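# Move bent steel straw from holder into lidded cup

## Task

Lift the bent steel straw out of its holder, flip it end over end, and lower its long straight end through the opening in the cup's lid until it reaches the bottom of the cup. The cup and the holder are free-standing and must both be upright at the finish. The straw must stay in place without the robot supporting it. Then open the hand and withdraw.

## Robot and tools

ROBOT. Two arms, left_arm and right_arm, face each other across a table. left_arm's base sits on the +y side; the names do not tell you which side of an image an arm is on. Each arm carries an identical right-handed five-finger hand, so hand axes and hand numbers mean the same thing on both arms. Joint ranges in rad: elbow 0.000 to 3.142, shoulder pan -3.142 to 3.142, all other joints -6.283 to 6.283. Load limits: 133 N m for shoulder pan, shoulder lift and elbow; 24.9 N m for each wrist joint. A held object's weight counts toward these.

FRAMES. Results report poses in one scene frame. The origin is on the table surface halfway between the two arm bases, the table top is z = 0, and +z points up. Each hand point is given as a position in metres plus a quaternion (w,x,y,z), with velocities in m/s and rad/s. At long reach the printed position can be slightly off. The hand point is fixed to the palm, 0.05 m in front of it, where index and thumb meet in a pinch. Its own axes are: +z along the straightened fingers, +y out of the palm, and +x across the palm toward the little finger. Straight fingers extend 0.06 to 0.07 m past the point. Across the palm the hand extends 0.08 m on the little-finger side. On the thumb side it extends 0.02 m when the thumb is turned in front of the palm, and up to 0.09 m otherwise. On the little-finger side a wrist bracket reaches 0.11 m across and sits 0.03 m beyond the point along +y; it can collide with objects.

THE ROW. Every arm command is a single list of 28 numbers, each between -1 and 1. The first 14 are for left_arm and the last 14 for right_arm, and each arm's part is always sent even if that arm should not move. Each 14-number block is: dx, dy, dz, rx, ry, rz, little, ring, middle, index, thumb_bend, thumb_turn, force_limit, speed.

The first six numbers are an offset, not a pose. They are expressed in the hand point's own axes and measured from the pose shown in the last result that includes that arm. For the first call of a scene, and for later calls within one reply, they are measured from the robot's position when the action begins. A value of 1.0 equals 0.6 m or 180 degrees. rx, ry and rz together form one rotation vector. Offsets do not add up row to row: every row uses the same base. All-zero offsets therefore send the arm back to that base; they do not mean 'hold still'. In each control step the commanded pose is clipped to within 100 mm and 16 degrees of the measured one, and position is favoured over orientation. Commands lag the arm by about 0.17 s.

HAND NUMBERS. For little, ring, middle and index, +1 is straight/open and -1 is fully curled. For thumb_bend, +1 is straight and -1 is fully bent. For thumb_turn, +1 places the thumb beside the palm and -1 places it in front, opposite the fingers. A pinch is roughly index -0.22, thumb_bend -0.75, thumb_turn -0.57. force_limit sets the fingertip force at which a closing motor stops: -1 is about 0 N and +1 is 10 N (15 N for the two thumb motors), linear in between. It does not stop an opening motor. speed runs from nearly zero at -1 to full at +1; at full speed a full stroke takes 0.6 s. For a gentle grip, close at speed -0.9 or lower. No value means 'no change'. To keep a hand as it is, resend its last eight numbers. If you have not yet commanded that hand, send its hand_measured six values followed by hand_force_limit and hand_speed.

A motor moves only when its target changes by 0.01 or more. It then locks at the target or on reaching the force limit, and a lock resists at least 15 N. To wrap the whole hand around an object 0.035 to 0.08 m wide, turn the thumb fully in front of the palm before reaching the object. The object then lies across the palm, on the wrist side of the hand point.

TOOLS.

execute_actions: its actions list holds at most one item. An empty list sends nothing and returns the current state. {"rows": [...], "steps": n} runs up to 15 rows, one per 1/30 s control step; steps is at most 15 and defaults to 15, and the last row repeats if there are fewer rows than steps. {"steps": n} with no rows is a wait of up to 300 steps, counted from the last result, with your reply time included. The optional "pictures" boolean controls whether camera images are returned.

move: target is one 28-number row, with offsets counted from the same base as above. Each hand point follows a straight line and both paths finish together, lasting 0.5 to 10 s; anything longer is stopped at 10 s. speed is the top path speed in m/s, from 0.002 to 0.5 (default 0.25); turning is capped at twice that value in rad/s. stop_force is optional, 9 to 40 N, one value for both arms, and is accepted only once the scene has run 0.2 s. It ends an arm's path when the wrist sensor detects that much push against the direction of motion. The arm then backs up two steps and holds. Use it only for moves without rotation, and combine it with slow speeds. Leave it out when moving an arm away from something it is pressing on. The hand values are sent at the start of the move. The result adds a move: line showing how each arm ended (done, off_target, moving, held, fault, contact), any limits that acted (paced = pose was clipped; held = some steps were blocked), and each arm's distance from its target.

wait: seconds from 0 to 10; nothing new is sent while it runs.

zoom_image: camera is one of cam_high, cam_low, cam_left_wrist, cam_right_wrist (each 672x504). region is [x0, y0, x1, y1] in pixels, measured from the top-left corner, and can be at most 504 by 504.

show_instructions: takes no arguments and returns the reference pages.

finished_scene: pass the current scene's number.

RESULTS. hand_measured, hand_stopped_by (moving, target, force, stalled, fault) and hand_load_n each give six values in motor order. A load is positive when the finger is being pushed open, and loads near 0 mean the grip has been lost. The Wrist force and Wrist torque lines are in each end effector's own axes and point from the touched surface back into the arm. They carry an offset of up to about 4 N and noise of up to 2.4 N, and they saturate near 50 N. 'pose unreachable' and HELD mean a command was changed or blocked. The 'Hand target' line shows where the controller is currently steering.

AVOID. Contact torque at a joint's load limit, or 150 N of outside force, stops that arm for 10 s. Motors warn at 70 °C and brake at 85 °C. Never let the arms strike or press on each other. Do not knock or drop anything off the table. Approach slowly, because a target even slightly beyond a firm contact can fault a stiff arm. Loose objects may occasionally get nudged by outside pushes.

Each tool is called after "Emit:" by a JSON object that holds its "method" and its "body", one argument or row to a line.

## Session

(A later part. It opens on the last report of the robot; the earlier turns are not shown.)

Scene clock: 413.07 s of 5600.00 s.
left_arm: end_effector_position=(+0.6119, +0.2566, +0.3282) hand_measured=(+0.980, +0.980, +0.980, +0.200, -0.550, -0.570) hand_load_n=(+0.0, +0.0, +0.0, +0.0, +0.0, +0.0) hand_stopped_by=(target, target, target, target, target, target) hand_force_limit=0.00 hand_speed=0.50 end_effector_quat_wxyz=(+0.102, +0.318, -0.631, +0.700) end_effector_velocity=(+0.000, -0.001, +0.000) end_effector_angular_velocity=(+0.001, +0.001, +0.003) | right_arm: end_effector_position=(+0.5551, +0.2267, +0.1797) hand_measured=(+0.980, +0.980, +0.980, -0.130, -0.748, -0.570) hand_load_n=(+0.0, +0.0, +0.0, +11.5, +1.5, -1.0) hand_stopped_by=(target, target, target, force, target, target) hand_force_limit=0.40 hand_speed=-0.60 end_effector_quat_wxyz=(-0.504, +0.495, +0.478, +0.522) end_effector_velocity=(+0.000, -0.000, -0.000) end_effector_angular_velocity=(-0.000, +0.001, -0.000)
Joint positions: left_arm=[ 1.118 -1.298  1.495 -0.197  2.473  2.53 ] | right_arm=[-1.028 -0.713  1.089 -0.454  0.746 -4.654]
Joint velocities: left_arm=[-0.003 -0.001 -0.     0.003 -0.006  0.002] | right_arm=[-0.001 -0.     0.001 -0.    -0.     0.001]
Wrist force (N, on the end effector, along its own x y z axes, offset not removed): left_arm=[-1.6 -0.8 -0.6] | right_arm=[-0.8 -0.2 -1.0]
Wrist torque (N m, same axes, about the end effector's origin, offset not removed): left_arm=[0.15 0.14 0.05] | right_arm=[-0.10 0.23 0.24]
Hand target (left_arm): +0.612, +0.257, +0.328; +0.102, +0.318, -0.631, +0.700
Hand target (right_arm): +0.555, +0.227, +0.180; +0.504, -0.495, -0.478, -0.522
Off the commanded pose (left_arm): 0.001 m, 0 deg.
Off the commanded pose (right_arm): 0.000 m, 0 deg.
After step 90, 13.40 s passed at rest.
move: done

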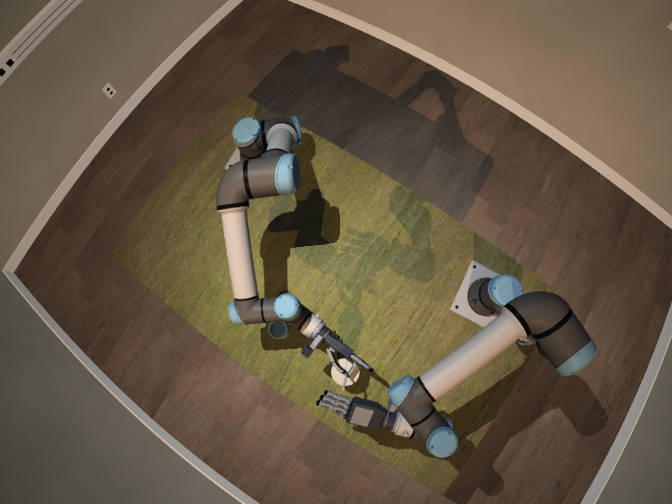

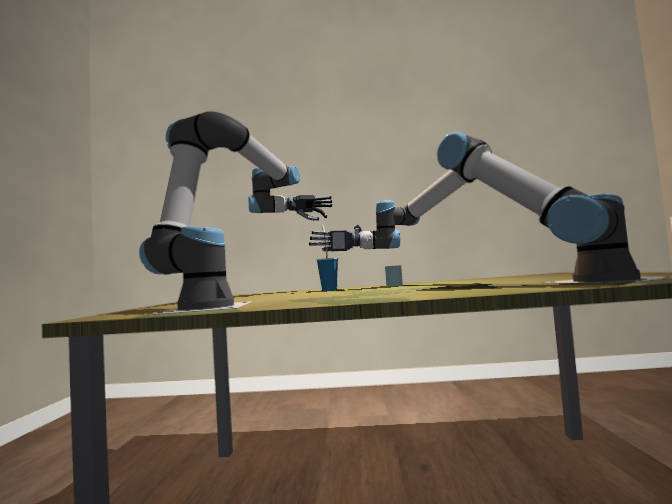

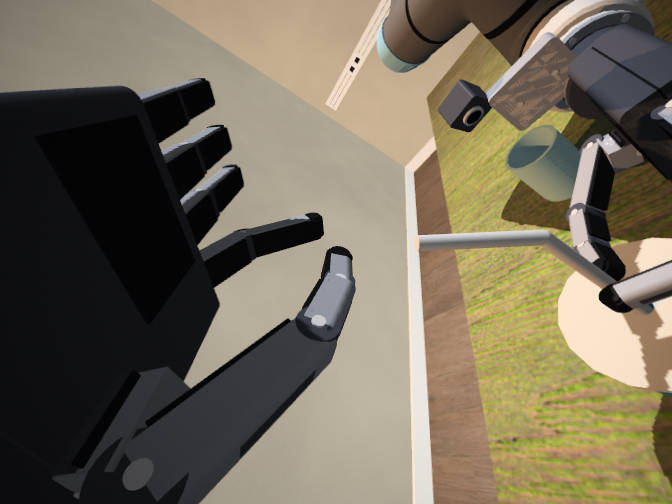

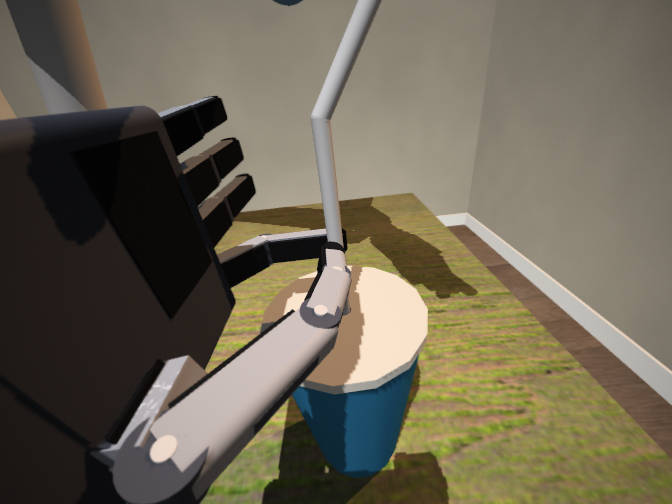

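Emit:
{"method": "move", "body": {
  "target": [0.003,0.08,-0.005,0,0,0,0.98,0.98,0.98,0.2,-0.55,-0.57,0,0.5, 0,0,0,0,0,0,0.98,0.98,0.98,-0.4,-0.75,-0.57,0.4,-0.6],
  "speed": 0.04
}}

Emit:
{"method": "zoom_image", "body": {
  "camera": "cam_low",
  "region": [290, 195, 350, 255]
}}

Emit:
{"method": "zoom_image", "body": {
  "camera": "cam_left_wrist",
  "region": [250, 170, 470, 330]
}}

Scene clock: 426.27 s of 5600.00 s.
left_arm: end_effector_position=(+0.5835, +0.2504, +0.2899) hand_measured=(+0.980, +0.980, +0.980, +0.200, -0.550, -0.570) hand_load_n=(+0.0, +0.0, +0.0, +0.0, +0.0, +0.0) hand_stopped_by=(target, target, target, target, target, target) hand_force_limit=0.00 hand_speed=0.50 end_effector_quat_wxyz=(+0.102, +0.318, -0.631, +0.700) end_effector_velocity=(-0.001, -0.000, -0.001) end_effector_angular_velocity=(-0.001, -0.000, +0.001) | right_arm: end_effector_position=(+0.5551, +0.2267, +0.1797) hand_measured=(+0.980, +0.980, +0.980, -0.130, -0.748, -0.570) hand_load_n=(+0.0, +0.0, +0.0, +11.5, +1.5, -1.0) hand_stopped_by=(target, target, target, force, target, target) hand_force_limit=0.40 hand_speed=-0.60 end_effector_quat_wxyz=(-0.504, +0.495, +0.478, +0.522) end_effector_velocity=(+0.000, -0.000, -0.001) end_effector_angular_velocity=(-0.001, +0.001, +0.000)
Joint positions: left_arm=[ 1.085 -1.34   1.65  -0.31   2.44   2.531] | right_arm=[-1.028 -0.713  1.089 -0.454  0.746 -4.654]
Joint velocities: left_arm=[-0.002 -0.002  0.006 -0.005 -0.003 -0.001] | right_arm=[-0.001  0.     0.     0.001 -0.001 -0.   ]
Wrist force (N, on the end effector, along its own x y z axes, offset not removed): left_arm=[0.9 1.9 -2.0] | right_arm=[-2.3 -1.0 0.6]
Wrist torque (N m, same axes, about the end effector's origin, offset not removed): left_arm=[0.70 -0.14 0.27] | right_arm=[-0.18 0.27 -0.10]
Hand target (left_arm): +0.583, +0.250, +0.290; +0.102, +0.318, -0.631, +0.700
Hand target (right_arm): +0.555, +0.227, +0.180; +0.504, -0.495, -0.478, -0.522
Off the commanded pose (left_arm): 0.000 m, 0 deg.
Off the commanded pose (right_arm): 0.000 m, 0 deg.
After step 90, 8.67 s passed at rest.
move: done

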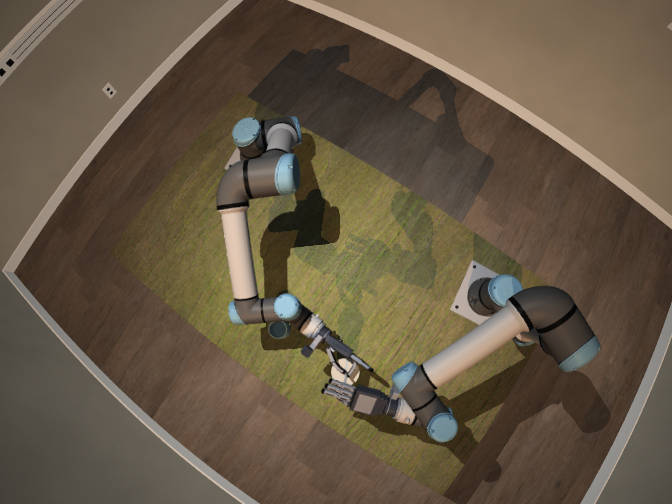

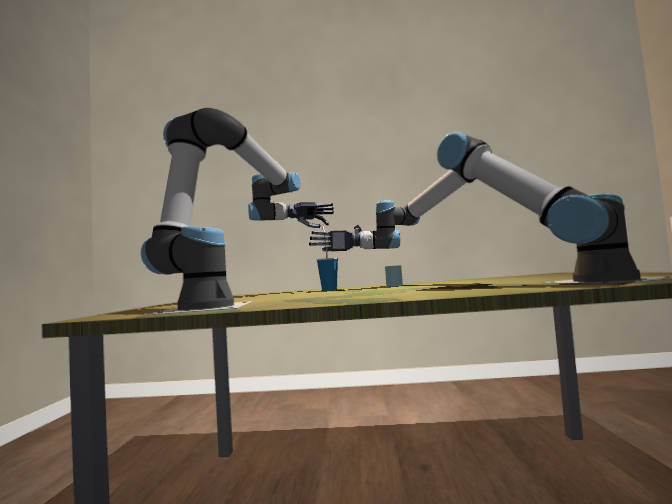

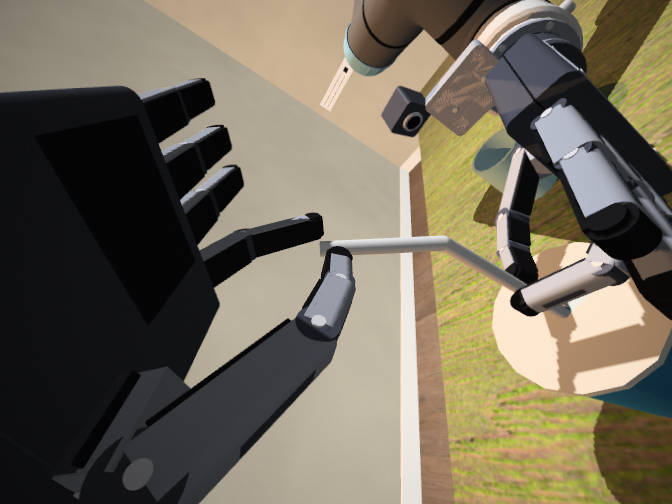

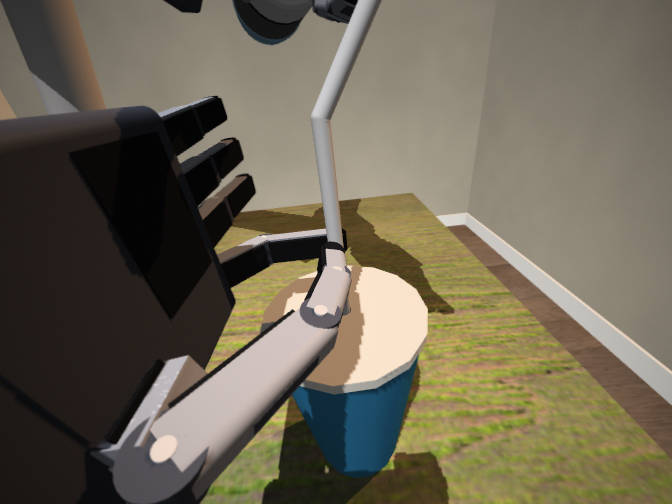

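Region (290, 195, 350, 255) of cam_low's 672x504 image, scaled by 8.400, with more detail than that image has.

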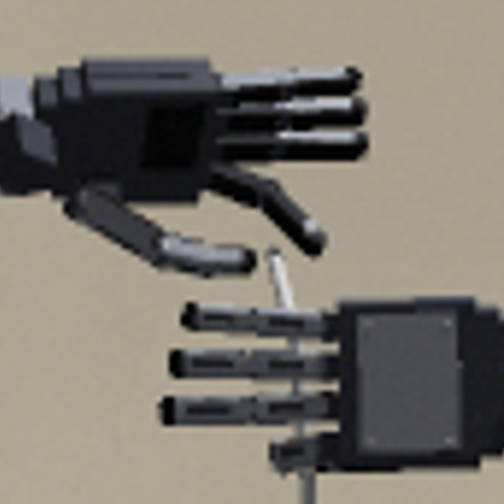

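Region (250, 170, 470, 330) of cam_left_wrist's 672x504 image, scaled by 2.291, with more detail than that image has; it fills the top 367 rows of this view, and the rest is white.

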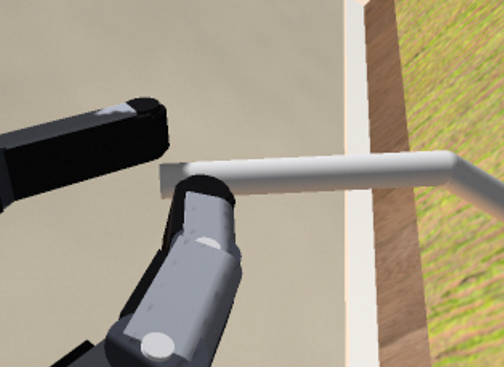

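Emit:
{"method": "move", "body": {
  "target": [0,0.032,0.004,0,0,0,0.98,0.98,0.98,0.15,-0.75,-0.57,0,-0.3, 0,0,0,0,0,0,0.98,0.98,0.98,-0.4,-0.75,-0.57,0.4,-0.6],
  "speed": 0.02
}}

Emit:
{"method": "zoom_image", "body": {
  "camera": "cam_low",
  "region": [290, 195, 350, 255]
}}

Emit:
{"method": "zoom_image", "body": {
  "camera": "cam_left_wrist",
  "region": [250, 170, 470, 330]
}}

Emit:
{"method": "zoom_image", "body": {
  "camera": "cam_right_wrist",
  "region": [270, 0, 470, 140]
}}

Scene clock: 436.07 s of 5600.00 s.
left_arm: end_effector_position=(+0.5740, +0.2447, +0.2743) hand_measured=(+0.980, +0.980, +0.980, +0.150, -0.750, -0.570) hand_load_n=(+0.0, +0.0, +0.0, +0.0, +0.0, +0.0) hand_stopped_by=(target, target, target, target, target, target) hand_force_limit=0.00 hand_speed=-0.30 end_effector_quat_wxyz=(+0.102, +0.318, -0.632, +0.700) end_effector_velocity=(-0.001, -0.001, -0.001) end_effector_angular_velocity=(-0.000, -0.001, -0.001) | right_arm: end_effector_position=(+0.5551, +0.2267, +0.1797) hand_measured=(+0.980, +0.980, +0.980, -0.130, -0.748, -0.570) hand_load_n=(+0.0, +0.0, +0.0, +11.5, +1.5, -1.0) hand_stopped_by=(target, target, target, force, target, target) hand_force_limit=0.40 hand_speed=-0.60 end_effector_quat_wxyz=(-0.504, +0.495, +0.478, +0.522) end_effector_velocity=(-0.000, +0.000, +0.000) end_effector_angular_velocity=(-0.000, +0.001, -0.000)
Joint positions: left_arm=[ 1.066 -1.349  1.703 -0.354  2.421  2.531] | right_arm=[-1.028 -0.713  1.089 -0.454  0.746 -4.654]
Joint velocities: left_arm=[-0.003 -0.001  0.005 -0.006 -0.002 -0.   ] | right_arm=[ 0.    -0.    -0.001  0.001  0.     0.001]
Wrist force (N, on the end effector, along its own x y z axes, offset not removed): left_arm=[0.5 0.6 -1.0] | right_arm=[0.5 -2.3 -0.5]
Wrist torque (N m, same axes, about the end effector's origin, offset not removed): left_arm=[0.42 -0.09 0.28] | right_arm=[-0.35 -0.06 0.12]
Hand target (left_arm): +0.574, +0.245, +0.274; +0.102, +0.318, -0.631, +0.700
Hand target (right_arm): +0.555, +0.227, +0.180; +0.504, -0.495, -0.478, -0.522
Off the commanded pose (left_arm): 0.000 m, 0 deg.
Off the commanded pose (right_arm): 0.000 m, 0 deg.
After step 90, 5.57 s passed at rest.
move: done

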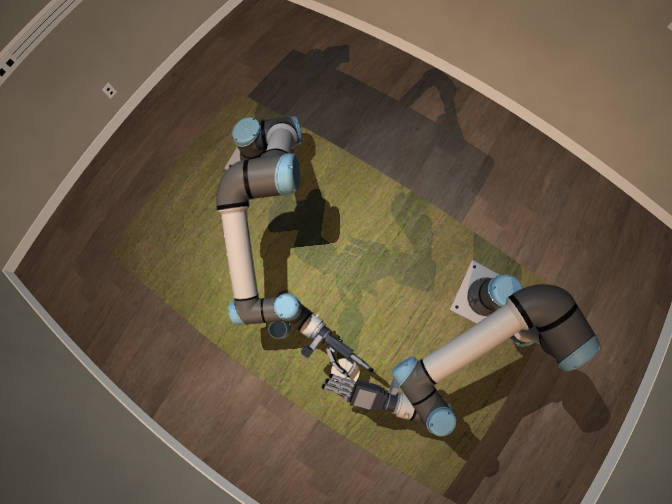

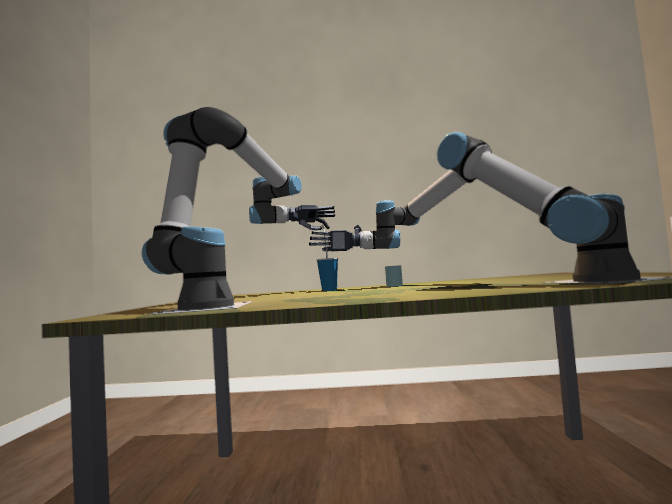

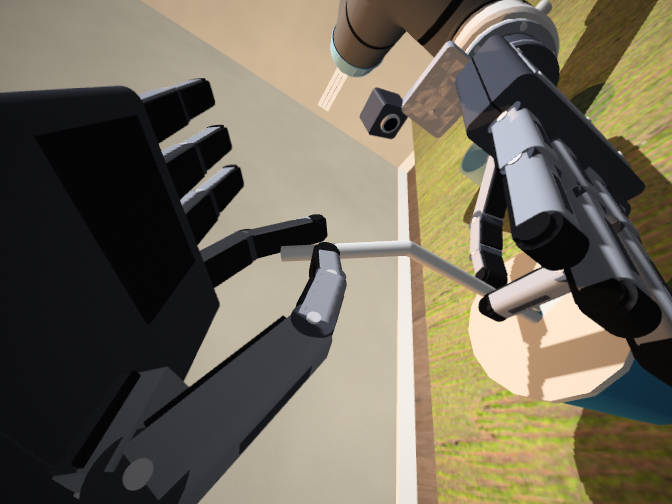

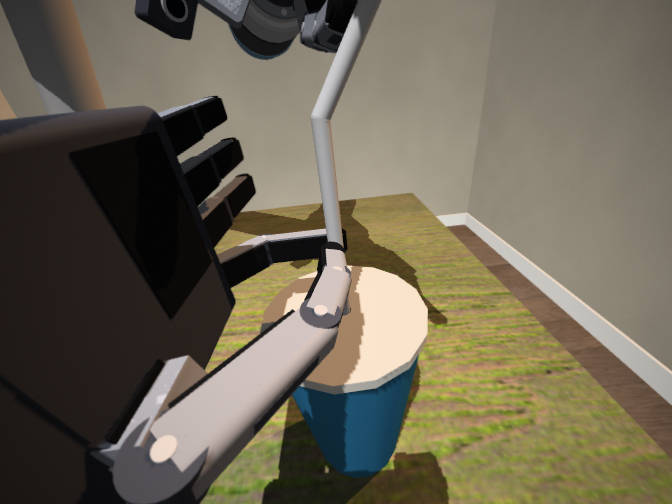

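Region (290, 195, 350, 255) of cam_low's 672x504 image, scaled by 8.400, with more detail than that image has.

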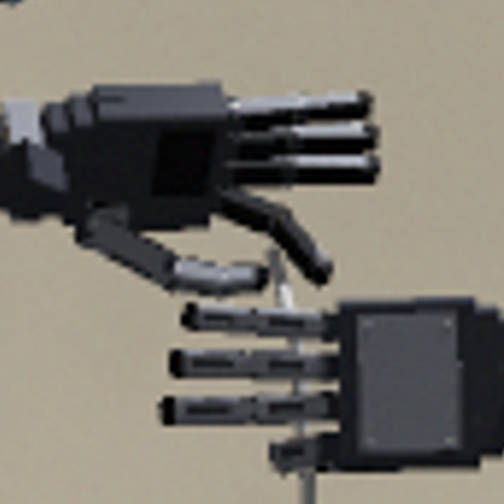

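Region (250, 170, 470, 330) of cam_left_wrist's 672x504 image, scaled by 2.291, with more detail than that image has; it fills the top 367 rows of this view, and the rest is white.

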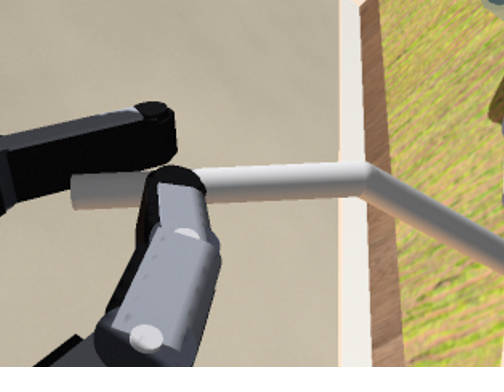

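Region (270, 0, 470, 140) of cam_right_wrist's 672x504 image, scaled by 2.520, with more detail than that image has; it fills the top 353 rows of this view, and the rest is white.

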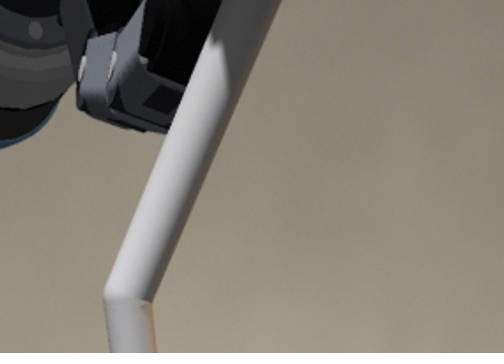

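Emit:
{"method": "move", "body": {
  "target": [-0.0035,0,0.0015,0,0,0,0.98,0.98,0.98,0.15,-0.75,-0.57,0,-0.3, 0,0,0,0,0,0,0.98,0.98,0.98,-0.4,-0.75,-0.57,0.4,-0.6],
  "speed": 0.01
}}

Emit:
{"method": "move", "body": {
  "target": [0,0,0,0,0,0,0.98,0.98,0.98,-0.4,-0.75,-0.57,0.4,-0.7, 0,0,0,0,0,0,0.98,0.98,0.98,-0.4,-0.75,-0.57,0.4,-0.6],
  "speed": 0.01
}}

Emit:
{"method": "zoom_image", "body": {
  "camera": "cam_left_wrist",
  "region": [250, 170, 470, 330]
}}

Emit:
{"method": "zoom_image", "body": {
  "camera": "cam_right_wrist",
  "region": [270, 0, 470, 140]
}}

Scene clock: 445.17 s of 5600.00 s.
left_arm: end_effector_position=(+0.5758, +0.2444, +0.2732) hand_measured=(+0.980, +0.980, +0.980, +0.150, -0.750, -0.570) hand_load_n=(+0.0, +0.0, +0.0, +0.0, +0.0, +0.0) hand_stopped_by=(target, target, target, target, target, target) hand_force_limit=0.00 hand_speed=-0.30 end_effector_quat_wxyz=(+0.102, +0.318, -0.631, +0.700) end_effector_velocity=(-0.000, -0.000, -0.001) end_effector_angular_velocity=(+0.001, +0.001, -0.001) | right_arm: end_effector_position=(+0.5551, +0.2267, +0.1797) hand_measured=(+0.980, +0.980, +0.980, -0.130, -0.748, -0.570) hand_load_n=(+0.0, +0.0, +0.0, +11.5, +1.5, -1.0) hand_stopped_by=(target, target, target, force, target, target) hand_force_limit=0.40 hand_speed=-0.60 end_effector_quat_wxyz=(-0.504, +0.495, +0.478, +0.522) end_effector_velocity=(+0.000, +0.000, +0.001) end_effector_angular_velocity=(+0.001, -0.000, -0.000)
Joint positions: left_arm=[ 1.067 -1.344  1.7   -0.356  2.422  2.531] | right_arm=[-1.028 -0.713  1.089 -0.454  0.746 -4.654]
Joint velocities: left_arm=[-0.001  0.002  0.001 -0.001  0.     0.001] | right_arm=[ 0.    -0.    -0.001 -0.     0.     0.001]
Wrist force (N, on the end effector, along its own x y z axes, offset not removed): left_arm=[1.0 -0.6 -0.9] | right_arm=[1.3 -2.5 -0.9]
Wrist torque (N m, same axes, about the end effector's origin, offset not removed): left_arm=[0.20 -0.19 0.26] | right_arm=[-0.50 -0.14 0.09]
Hand target (left_arm): +0.576, +0.244, +0.273; +0.102, +0.318, -0.632, +0.700
Hand target (right_arm): +0.555, +0.227, +0.180; +0.504, -0.495, -0.478, -0.522
Off the commanded pose (left_arm): 0.000 m, 0 deg.
Off the commanded pose (right_arm): 0.000 m, 0 deg.
After step 90, 5.40 s passed at rest.
move: done

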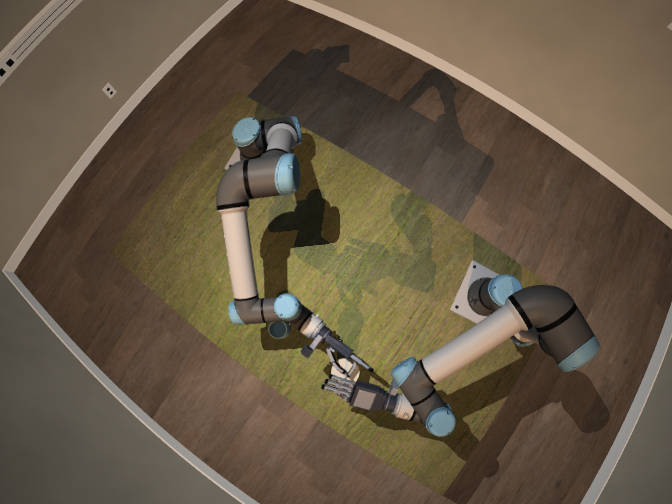

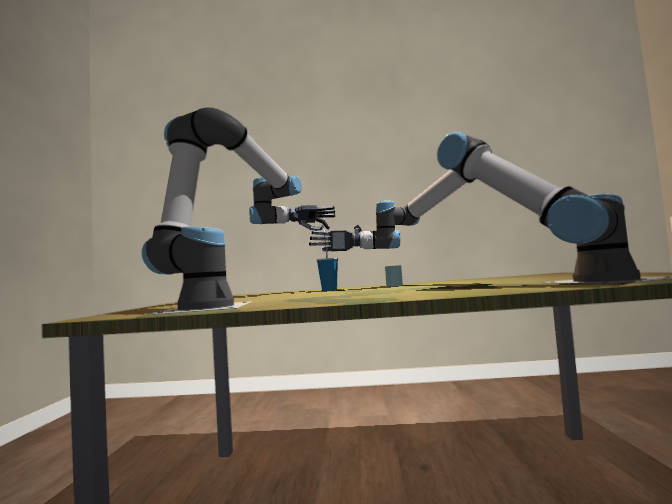

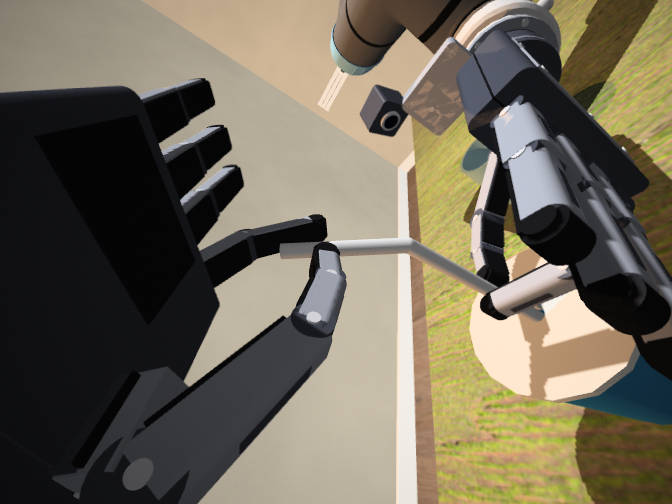

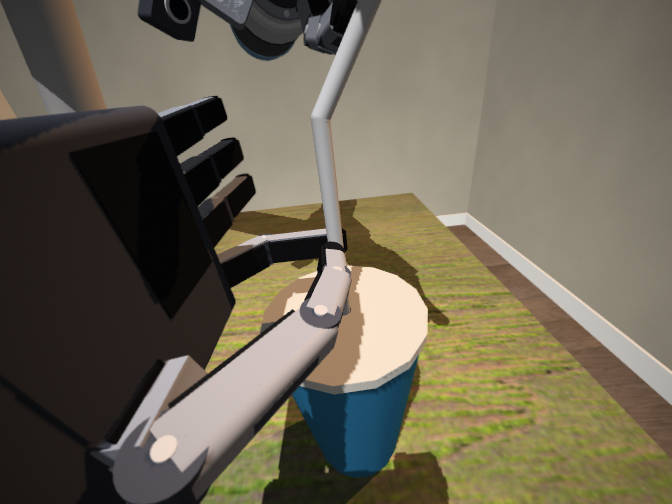

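Scene clock: 446.00 s of 5600.00 s.
left_arm: end_effector_position=(+0.5758, +0.2444, +0.2732) hand_measured=(+0.980, +0.980, +0.980, -0.126, -0.748, -0.570) hand_load_n=(+0.0, +0.0, +0.0, +11.0, +2.5, -1.5) hand_stopped_by=(target, target, target, force, target, target) hand_force_limit=0.40 hand_speed=-0.70 end_effector_quat_wxyz=(+0.102, +0.318, -0.631, +0.700) end_effector_velocity=(-0.000, -0.001, +0.000) end_effector_angular_velocity=(-0.000, -0.001, -0.001) | right_arm: end_effector_position=(+0.5551, +0.2267, +0.1797) hand_measured=(+0.980, +0.980, +0.980, -0.130, -0.748, -0.570) hand_load_n=(+0.0, +0.0, +0.0, +11.0, +4.0, -1.5) hand_stopped_by=(target, target, target, force, target, target) hand_force_limit=0.40 hand_speed=-0.60 end_effector_quat_wxyz=(-0.504, +0.495, +0.478, +0.522) end_effector_velocity=(-0.001, -0.000, -0.001) end_effector_angular_velocity=(-0.002, +0.001, +0.002)
Joint positions: left_arm=[ 1.067 -1.344  1.7   -0.356  2.422  2.531] | right_arm=[-1.028 -0.713  1.089 -0.454  0.746 -4.654]
Joint velocities: left_arm=[-0.002  0.    -0.001  0.    -0.     0.   ] | right_arm=[ 0.     0.     0.001  0.002 -0.002 -0.001]
Wrist force (N, on the end effector, along its own x y z axes, offset not removed): left_arm=[1.7 -3.9 -2.5] | right_arm=[-3.9 -3.3 -2.0]
Wrist torque (N m, same axes, about the end effector's origin, offset not removed): left_arm=[0.24 -0.14 0.18] | right_arm=[-0.12 0.07 -0.11]
Hand target (left_arm): +0.576, +0.244, +0.273; +0.102, +0.318, -0.631, +0.700
Hand target (right_arm): +0.555, +0.227, +0.180; +0.504, -0.495, -0.478, -0.522
Off the commanded pose (left_arm): 0.000 m, 0 deg.
Off the commanded pose (right_arm): 0.000 m, 0 deg.
move: done

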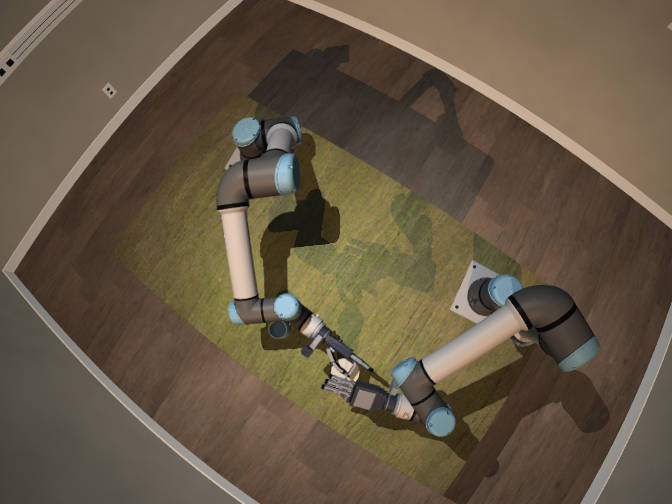

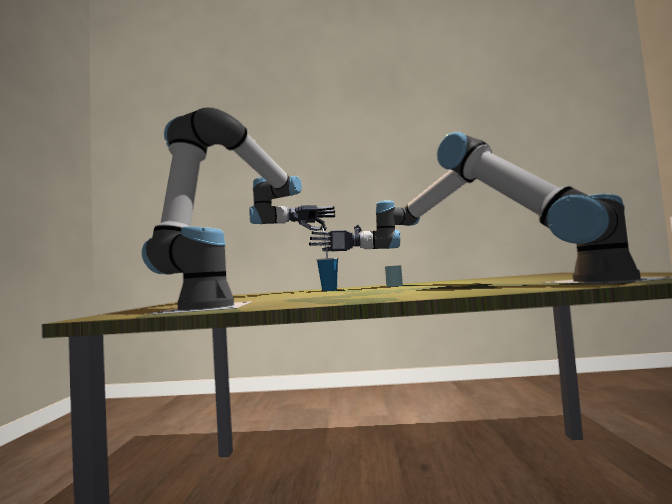

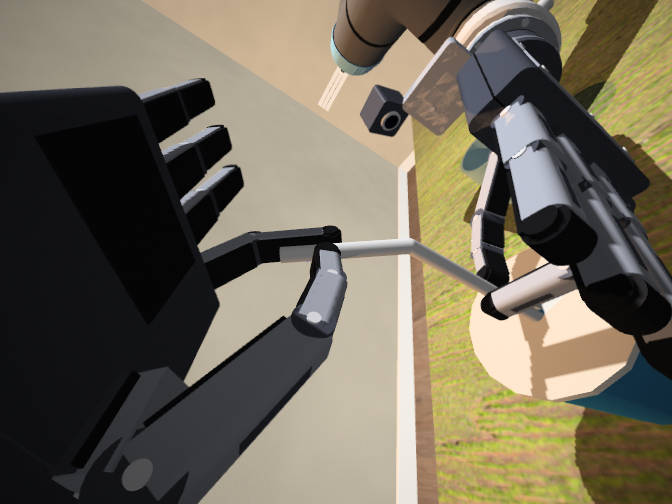

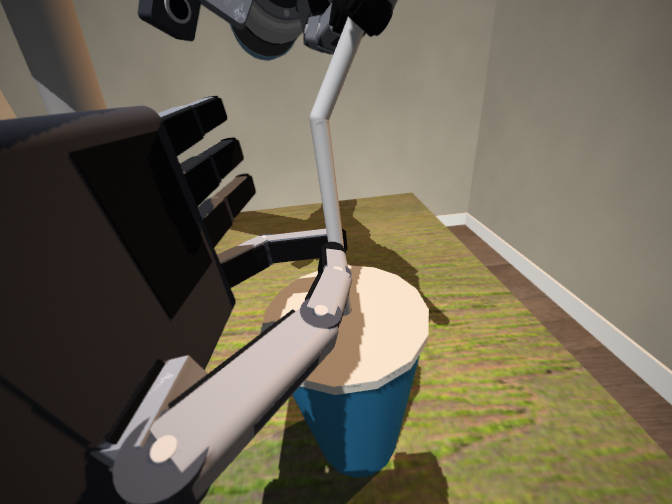

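Region (250, 170, 470, 330) of cam_left_wrist's 672x504 image, scaled by 2.291, with more detail than that image has; it fills the top 367 rows of this view, and the rest is white.

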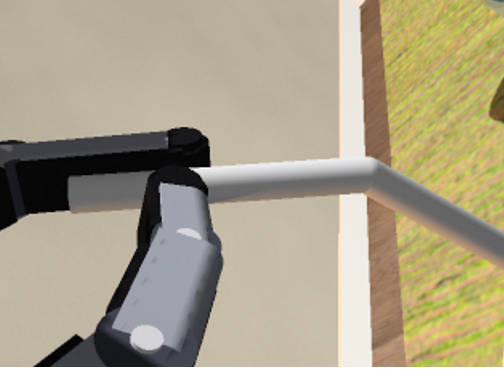

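Region (270, 0, 470, 140) of cam_right_wrist's 672x504 image, scaled by 2.520, with more detail than that image has; it fills the top 353 rows of this view, and the rest is white.

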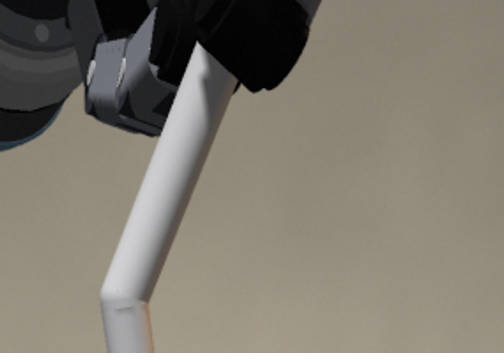

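Emit:
{"method": "execute_actions", "body": {
  "actions": []
}}

Scene clock: 455.50 s of 5600.00 s.
left_arm: end_effector_position=(+0.5758, +0.2444, +0.2732) hand_measured=(+0.980, +0.980, +0.980, -0.126, -0.748, -0.570) hand_load_n=(+0.0, +0.0, +0.0, +11.0, +2.5, -1.5) hand_stopped_by=(target, target, target, force, target, target) hand_force_limit=0.40 hand_speed=-0.70 end_effector_quat_wxyz=(+0.102, +0.318, -0.631, +0.700) end_effector_velocity=(-0.001, +0.000, -0.001) end_effector_angular_velocity=(+0.001, +0.002, -0.000) | right_arm: end_effector_position=(+0.5551, +0.2267, +0.1797) hand_measured=(+0.980, +0.980, +0.980, -0.130, -0.748, -0.570) hand_load_n=(+0.0, +0.0, +0.0, +11.0, +4.0, -1.5) hand_stopped_by=(target, target, target, force, target, target) hand_force_limit=0.40 hand_speed=-0.60 end_effector_quat_wxyz=(-0.504, +0.495, +0.478, +0.522) end_effector_velocity=(-0.000, -0.000, +0.000) end_effector_angular_velocity=(-0.000, -0.001, +0.001)
Joint positions: left_arm=[ 1.067 -1.344  1.7   -0.356  2.422  2.531] | right_arm=[-1.028 -0.713  1.089 -0.454  0.746 -4.654]
Joint velocities: left_arm=[-0.     0.     0.001  0.001  0.    -0.   ] | right_arm=[-0.    -0.     0.     0.    -0.002 -0.001]
Wrist force (N, on the end effector, along its own x y z axes, offset not removed): left_arm=[0.7 -2.4 -0.8] | right_arm=[-5.3 -1.5 -4.0]
Wrist torque (N m, same axes, about the end effector's origin, offset not removed): left_arm=[0.38 -0.12 0.22] | right_arm=[0.12 0.25 -0.04]
Hand target (left_arm): +0.576, +0.244, +0.273; +0.102, +0.318, -0.631, +0.700
Hand target (right_arm): +0.555, +0.227, +0.180; +0.504, -0.495, -0.478, -0.522
Off the commanded pose (left_arm): 0.000 m, 0 deg.
Off the commanded pose (right_arm): 0.000 m, 0 deg.
Steps of this call (steps 1 to 90: nothing new was sent; then 6.50 s passed at rest). Readings (end_effector_position | what the end effector reports):
1: left_arm (+0.5758, +0.2444, +0.2732) | right_arm (+0.5551, +0.2267, +0.1797) | left_arm hand_measured=(+0.980, +0.980, +0.980, -0.126, -0.748, -0.570) hand_load_n=(+0.0, +0.0, +0.0, +11.0, +2.5, -1.5) hand_stopped_by=(target, target, target, force, target, target) hand_force_limit=0.40 hand_speed=-0.70 | right_arm hand_measured=(+0.980, +0.980, +0.980, -0.130, -0.748, -0.570) hand_load_n=(+0.0, +0.0, +0.0, +11.0, +4.0, -1.5) hand_stopped_by=(target, target, target, force, target, target) hand_force_limit=0.40 hand_speed=-0.60
2: left_arm (+0.5758, +0.2444, +0.2732) | right_arm (+0.5551, +0.2267, +0.1797) | left_arm hand_measured=(+0.980, +0.980, +0.980, -0.126, -0.748, -0.570) hand_load_n=(+0.0, +0.0, +0.0, +11.0, +2.5, -1.5) hand_stopped_by=(target, target, target, force, target, target) hand_force_limit=0.40 hand_speed=-0.70 | right_arm hand_measured=(+0.980, +0.980, +0.980, -0.130, -0.748, -0.570) hand_load_n=(+0.0, +0.0, +0.0, +11.0, +4.0, -1.5) hand_stopped_by=(target, target, target, force, target, target) hand_force_limit=0.40 hand_speed=-0.60
4: left_arm (+0.5758, +0.2444, +0.2732) | right_arm (+0.5551, +0.2267, +0.1797) | left_arm hand_measured=(+0.980, +0.980, +0.980, -0.126, -0.748, -0.570) hand_load_n=(+0.0, +0.0, +0.0, +11.0, +2.5, -1.5) hand_stopped_by=(target, target, target, force, target, target) hand_force_limit=0.40 hand_speed=-0.70 | right_arm hand_measured=(+0.980, +0.980, +0.980, -0.130, -0.748, -0.570) hand_load_n=(+0.0, +0.0, +0.0, +11.0, +4.0, -1.5) hand_stopped_by=(target, target, target, force, target, target) hand_force_limit=0.40 hand_speed=-0.60
8: left_arm (+0.5758, +0.2444, +0.2732) | right_arm (+0.5551, +0.2267, +0.1797) | left_arm hand_measured=(+0.980, +0.980, +0.980, -0.126, -0.748, -0.570) hand_load_n=(+0.0, +0.0, +0.0, +11.0, +2.5, -1.5) hand_stopped_by=(target, target, target, force, target, target) hand_force_limit=0.40 hand_speed=-0.70 | right_arm hand_measured=(+0.980, +0.980, +0.980, -0.130, -0.748, -0.570) hand_load_n=(+0.0, +0.0, +0.0, +11.0, +4.0, -1.5) hand_stopped_by=(target, target, target, force, target, target) hand_force_limit=0.40 hand_speed=-0.60
90: the state above

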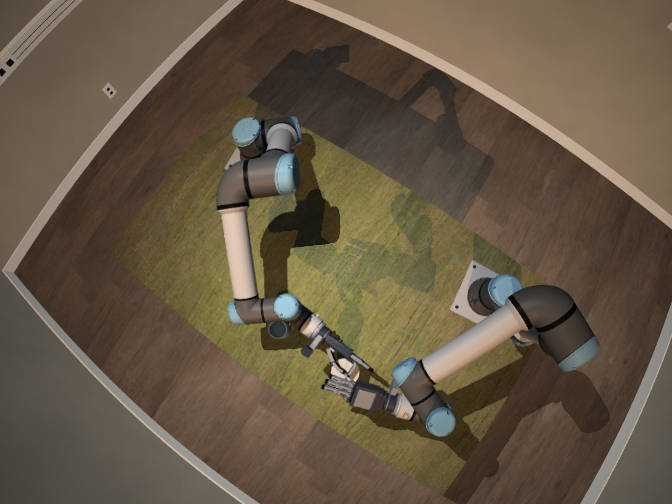

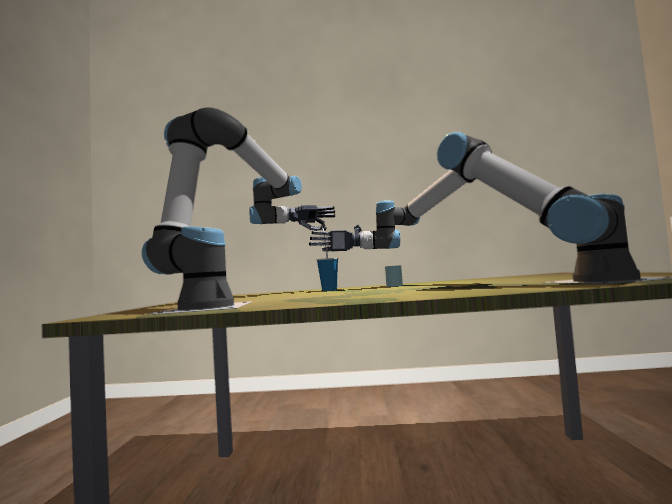

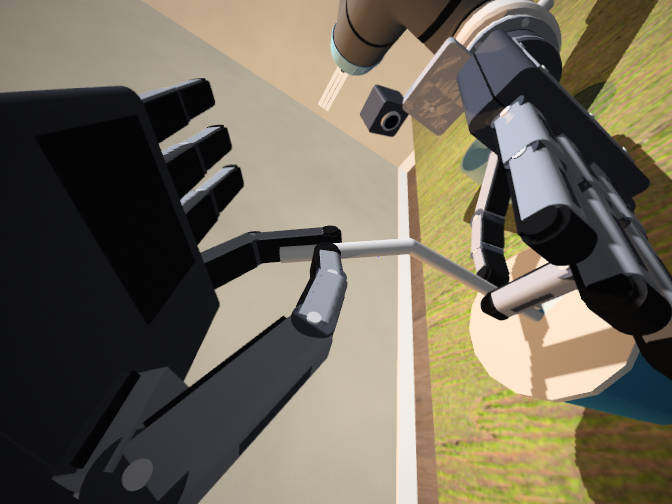

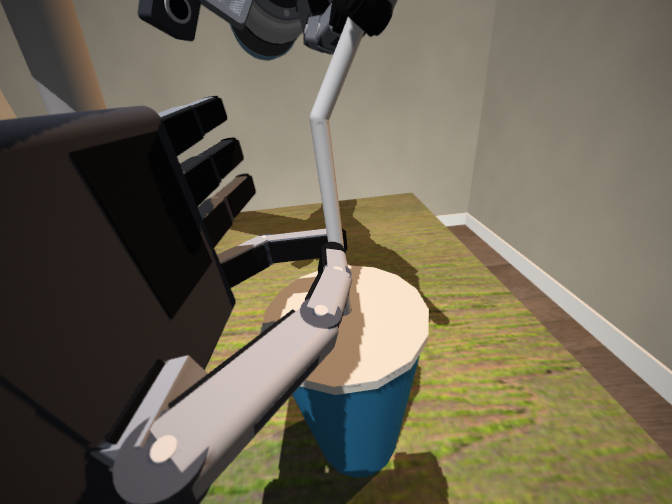

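Emit:
{"method": "move", "body": {
  "target": [0,0,0,0,0,0,0.98,0.98,0.98,-0.4,-0.75,-0.57,0.4,-0.7, 0,0,-0.005,0,0,0,0.98,0.98,0.98,0.3,-0.75,-0.57,0.4,-0.3],
  "speed": 0.01
}}

Scene clock: 458.90 s of 5600.00 s.
left_arm: end_effector_position=(+0.5758, +0.2444, +0.2732) hand_measured=(+0.980, +0.980, +0.980, -0.126, -0.748, -0.570) hand_load_n=(+0.0, +0.0, +0.0, +10.5, +3.0, -1.5) hand_stopped_by=(target, target, target, force, target, target) hand_force_limit=0.40 hand_speed=-0.70 end_effector_quat_wxyz=(+0.102, +0.318, -0.631, +0.700) end_effector_velocity=(+0.000, +0.000, -0.000) end_effector_angular_velocity=(+0.000, +0.001, +0.001) | right_arm: end_effector_position=(+0.5550, +0.2238, +0.1795) hand_measured=(+0.980, +0.980, +0.980, +0.300, -0.750, -0.570) hand_load_n=(+0.0, +0.0, +0.0, +0.0, +0.0, +0.0) hand_stopped_by=(target, target, target, target, target, target) hand_force_limit=0.40 hand_speed=-0.30 end_effector_quat_wxyz=(-0.504, +0.495, +0.478, +0.522) end_effector_velocity=(-0.000, -0.001, -0.001) end_effector_angular_velocity=(-0.001, +0.000, +0.001)
Joint positions: left_arm=[ 1.067 -1.344  1.7   -0.356  2.422  2.531] | right_arm=[-1.031 -0.719  1.1   -0.459  0.743 -4.654]
Joint velocities: left_arm=[ 0.001  0.     0.001 -0.     0.    -0.   ] | right_arm=[-0.001 -0.002  0.005 -0.002 -0.002 -0.   ]
Wrist force (N, on the end effector, along its own x y z axes, offset not removed): left_arm=[1.5 -0.9 -0.3] | right_arm=[2.1 0.4 1.4]
Wrist torque (N m, same axes, about the end effector's origin, offset not removed): left_arm=[-0.12 -0.29 0.16] | right_arm=[-0.01 -0.28 0.24]
Hand target (left_arm): +0.576, +0.244, +0.273; +0.102, +0.318, -0.631, +0.700
Hand target (right_arm): +0.555, +0.224, +0.180; +0.504, -0.495, -0.478, -0.522
Off the commanded pose (left_arm): 0.000 m, 0 deg.
Off the commanded pose (right_arm): 0.000 m, 0 deg.
move: done

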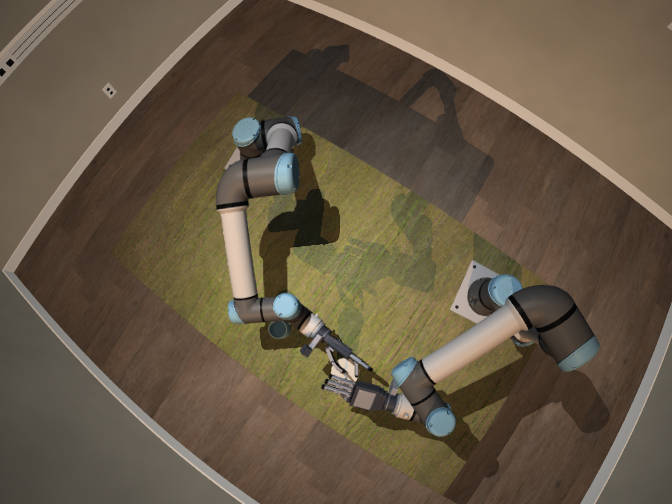

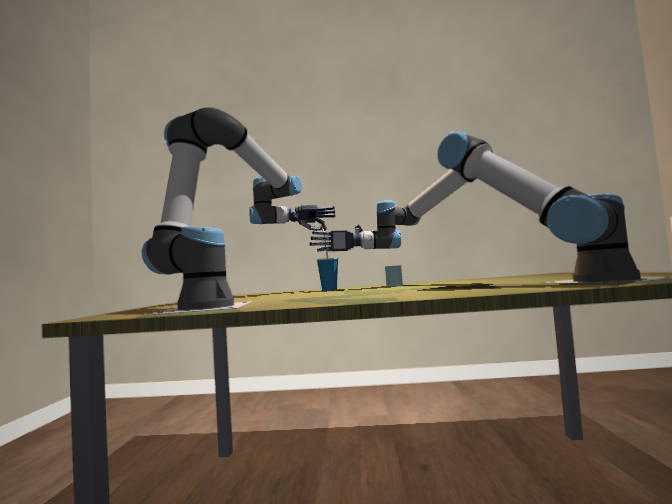

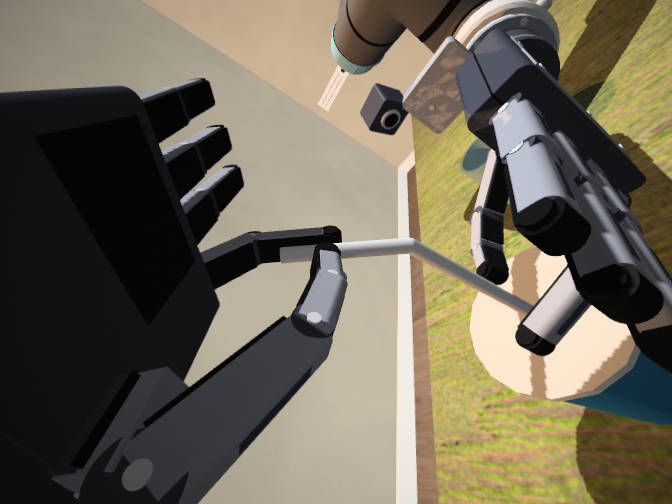

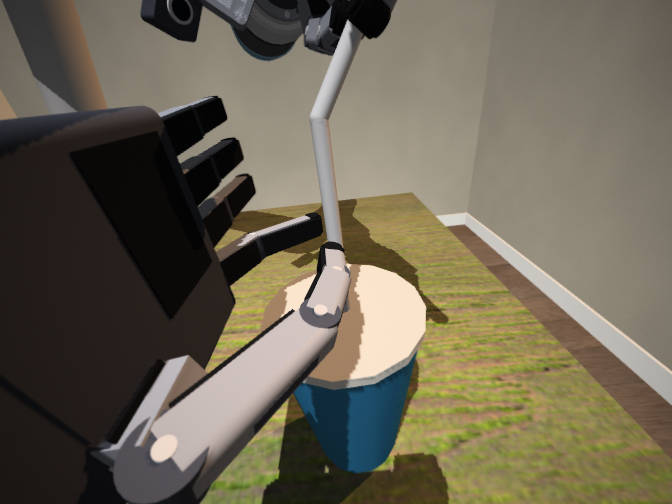

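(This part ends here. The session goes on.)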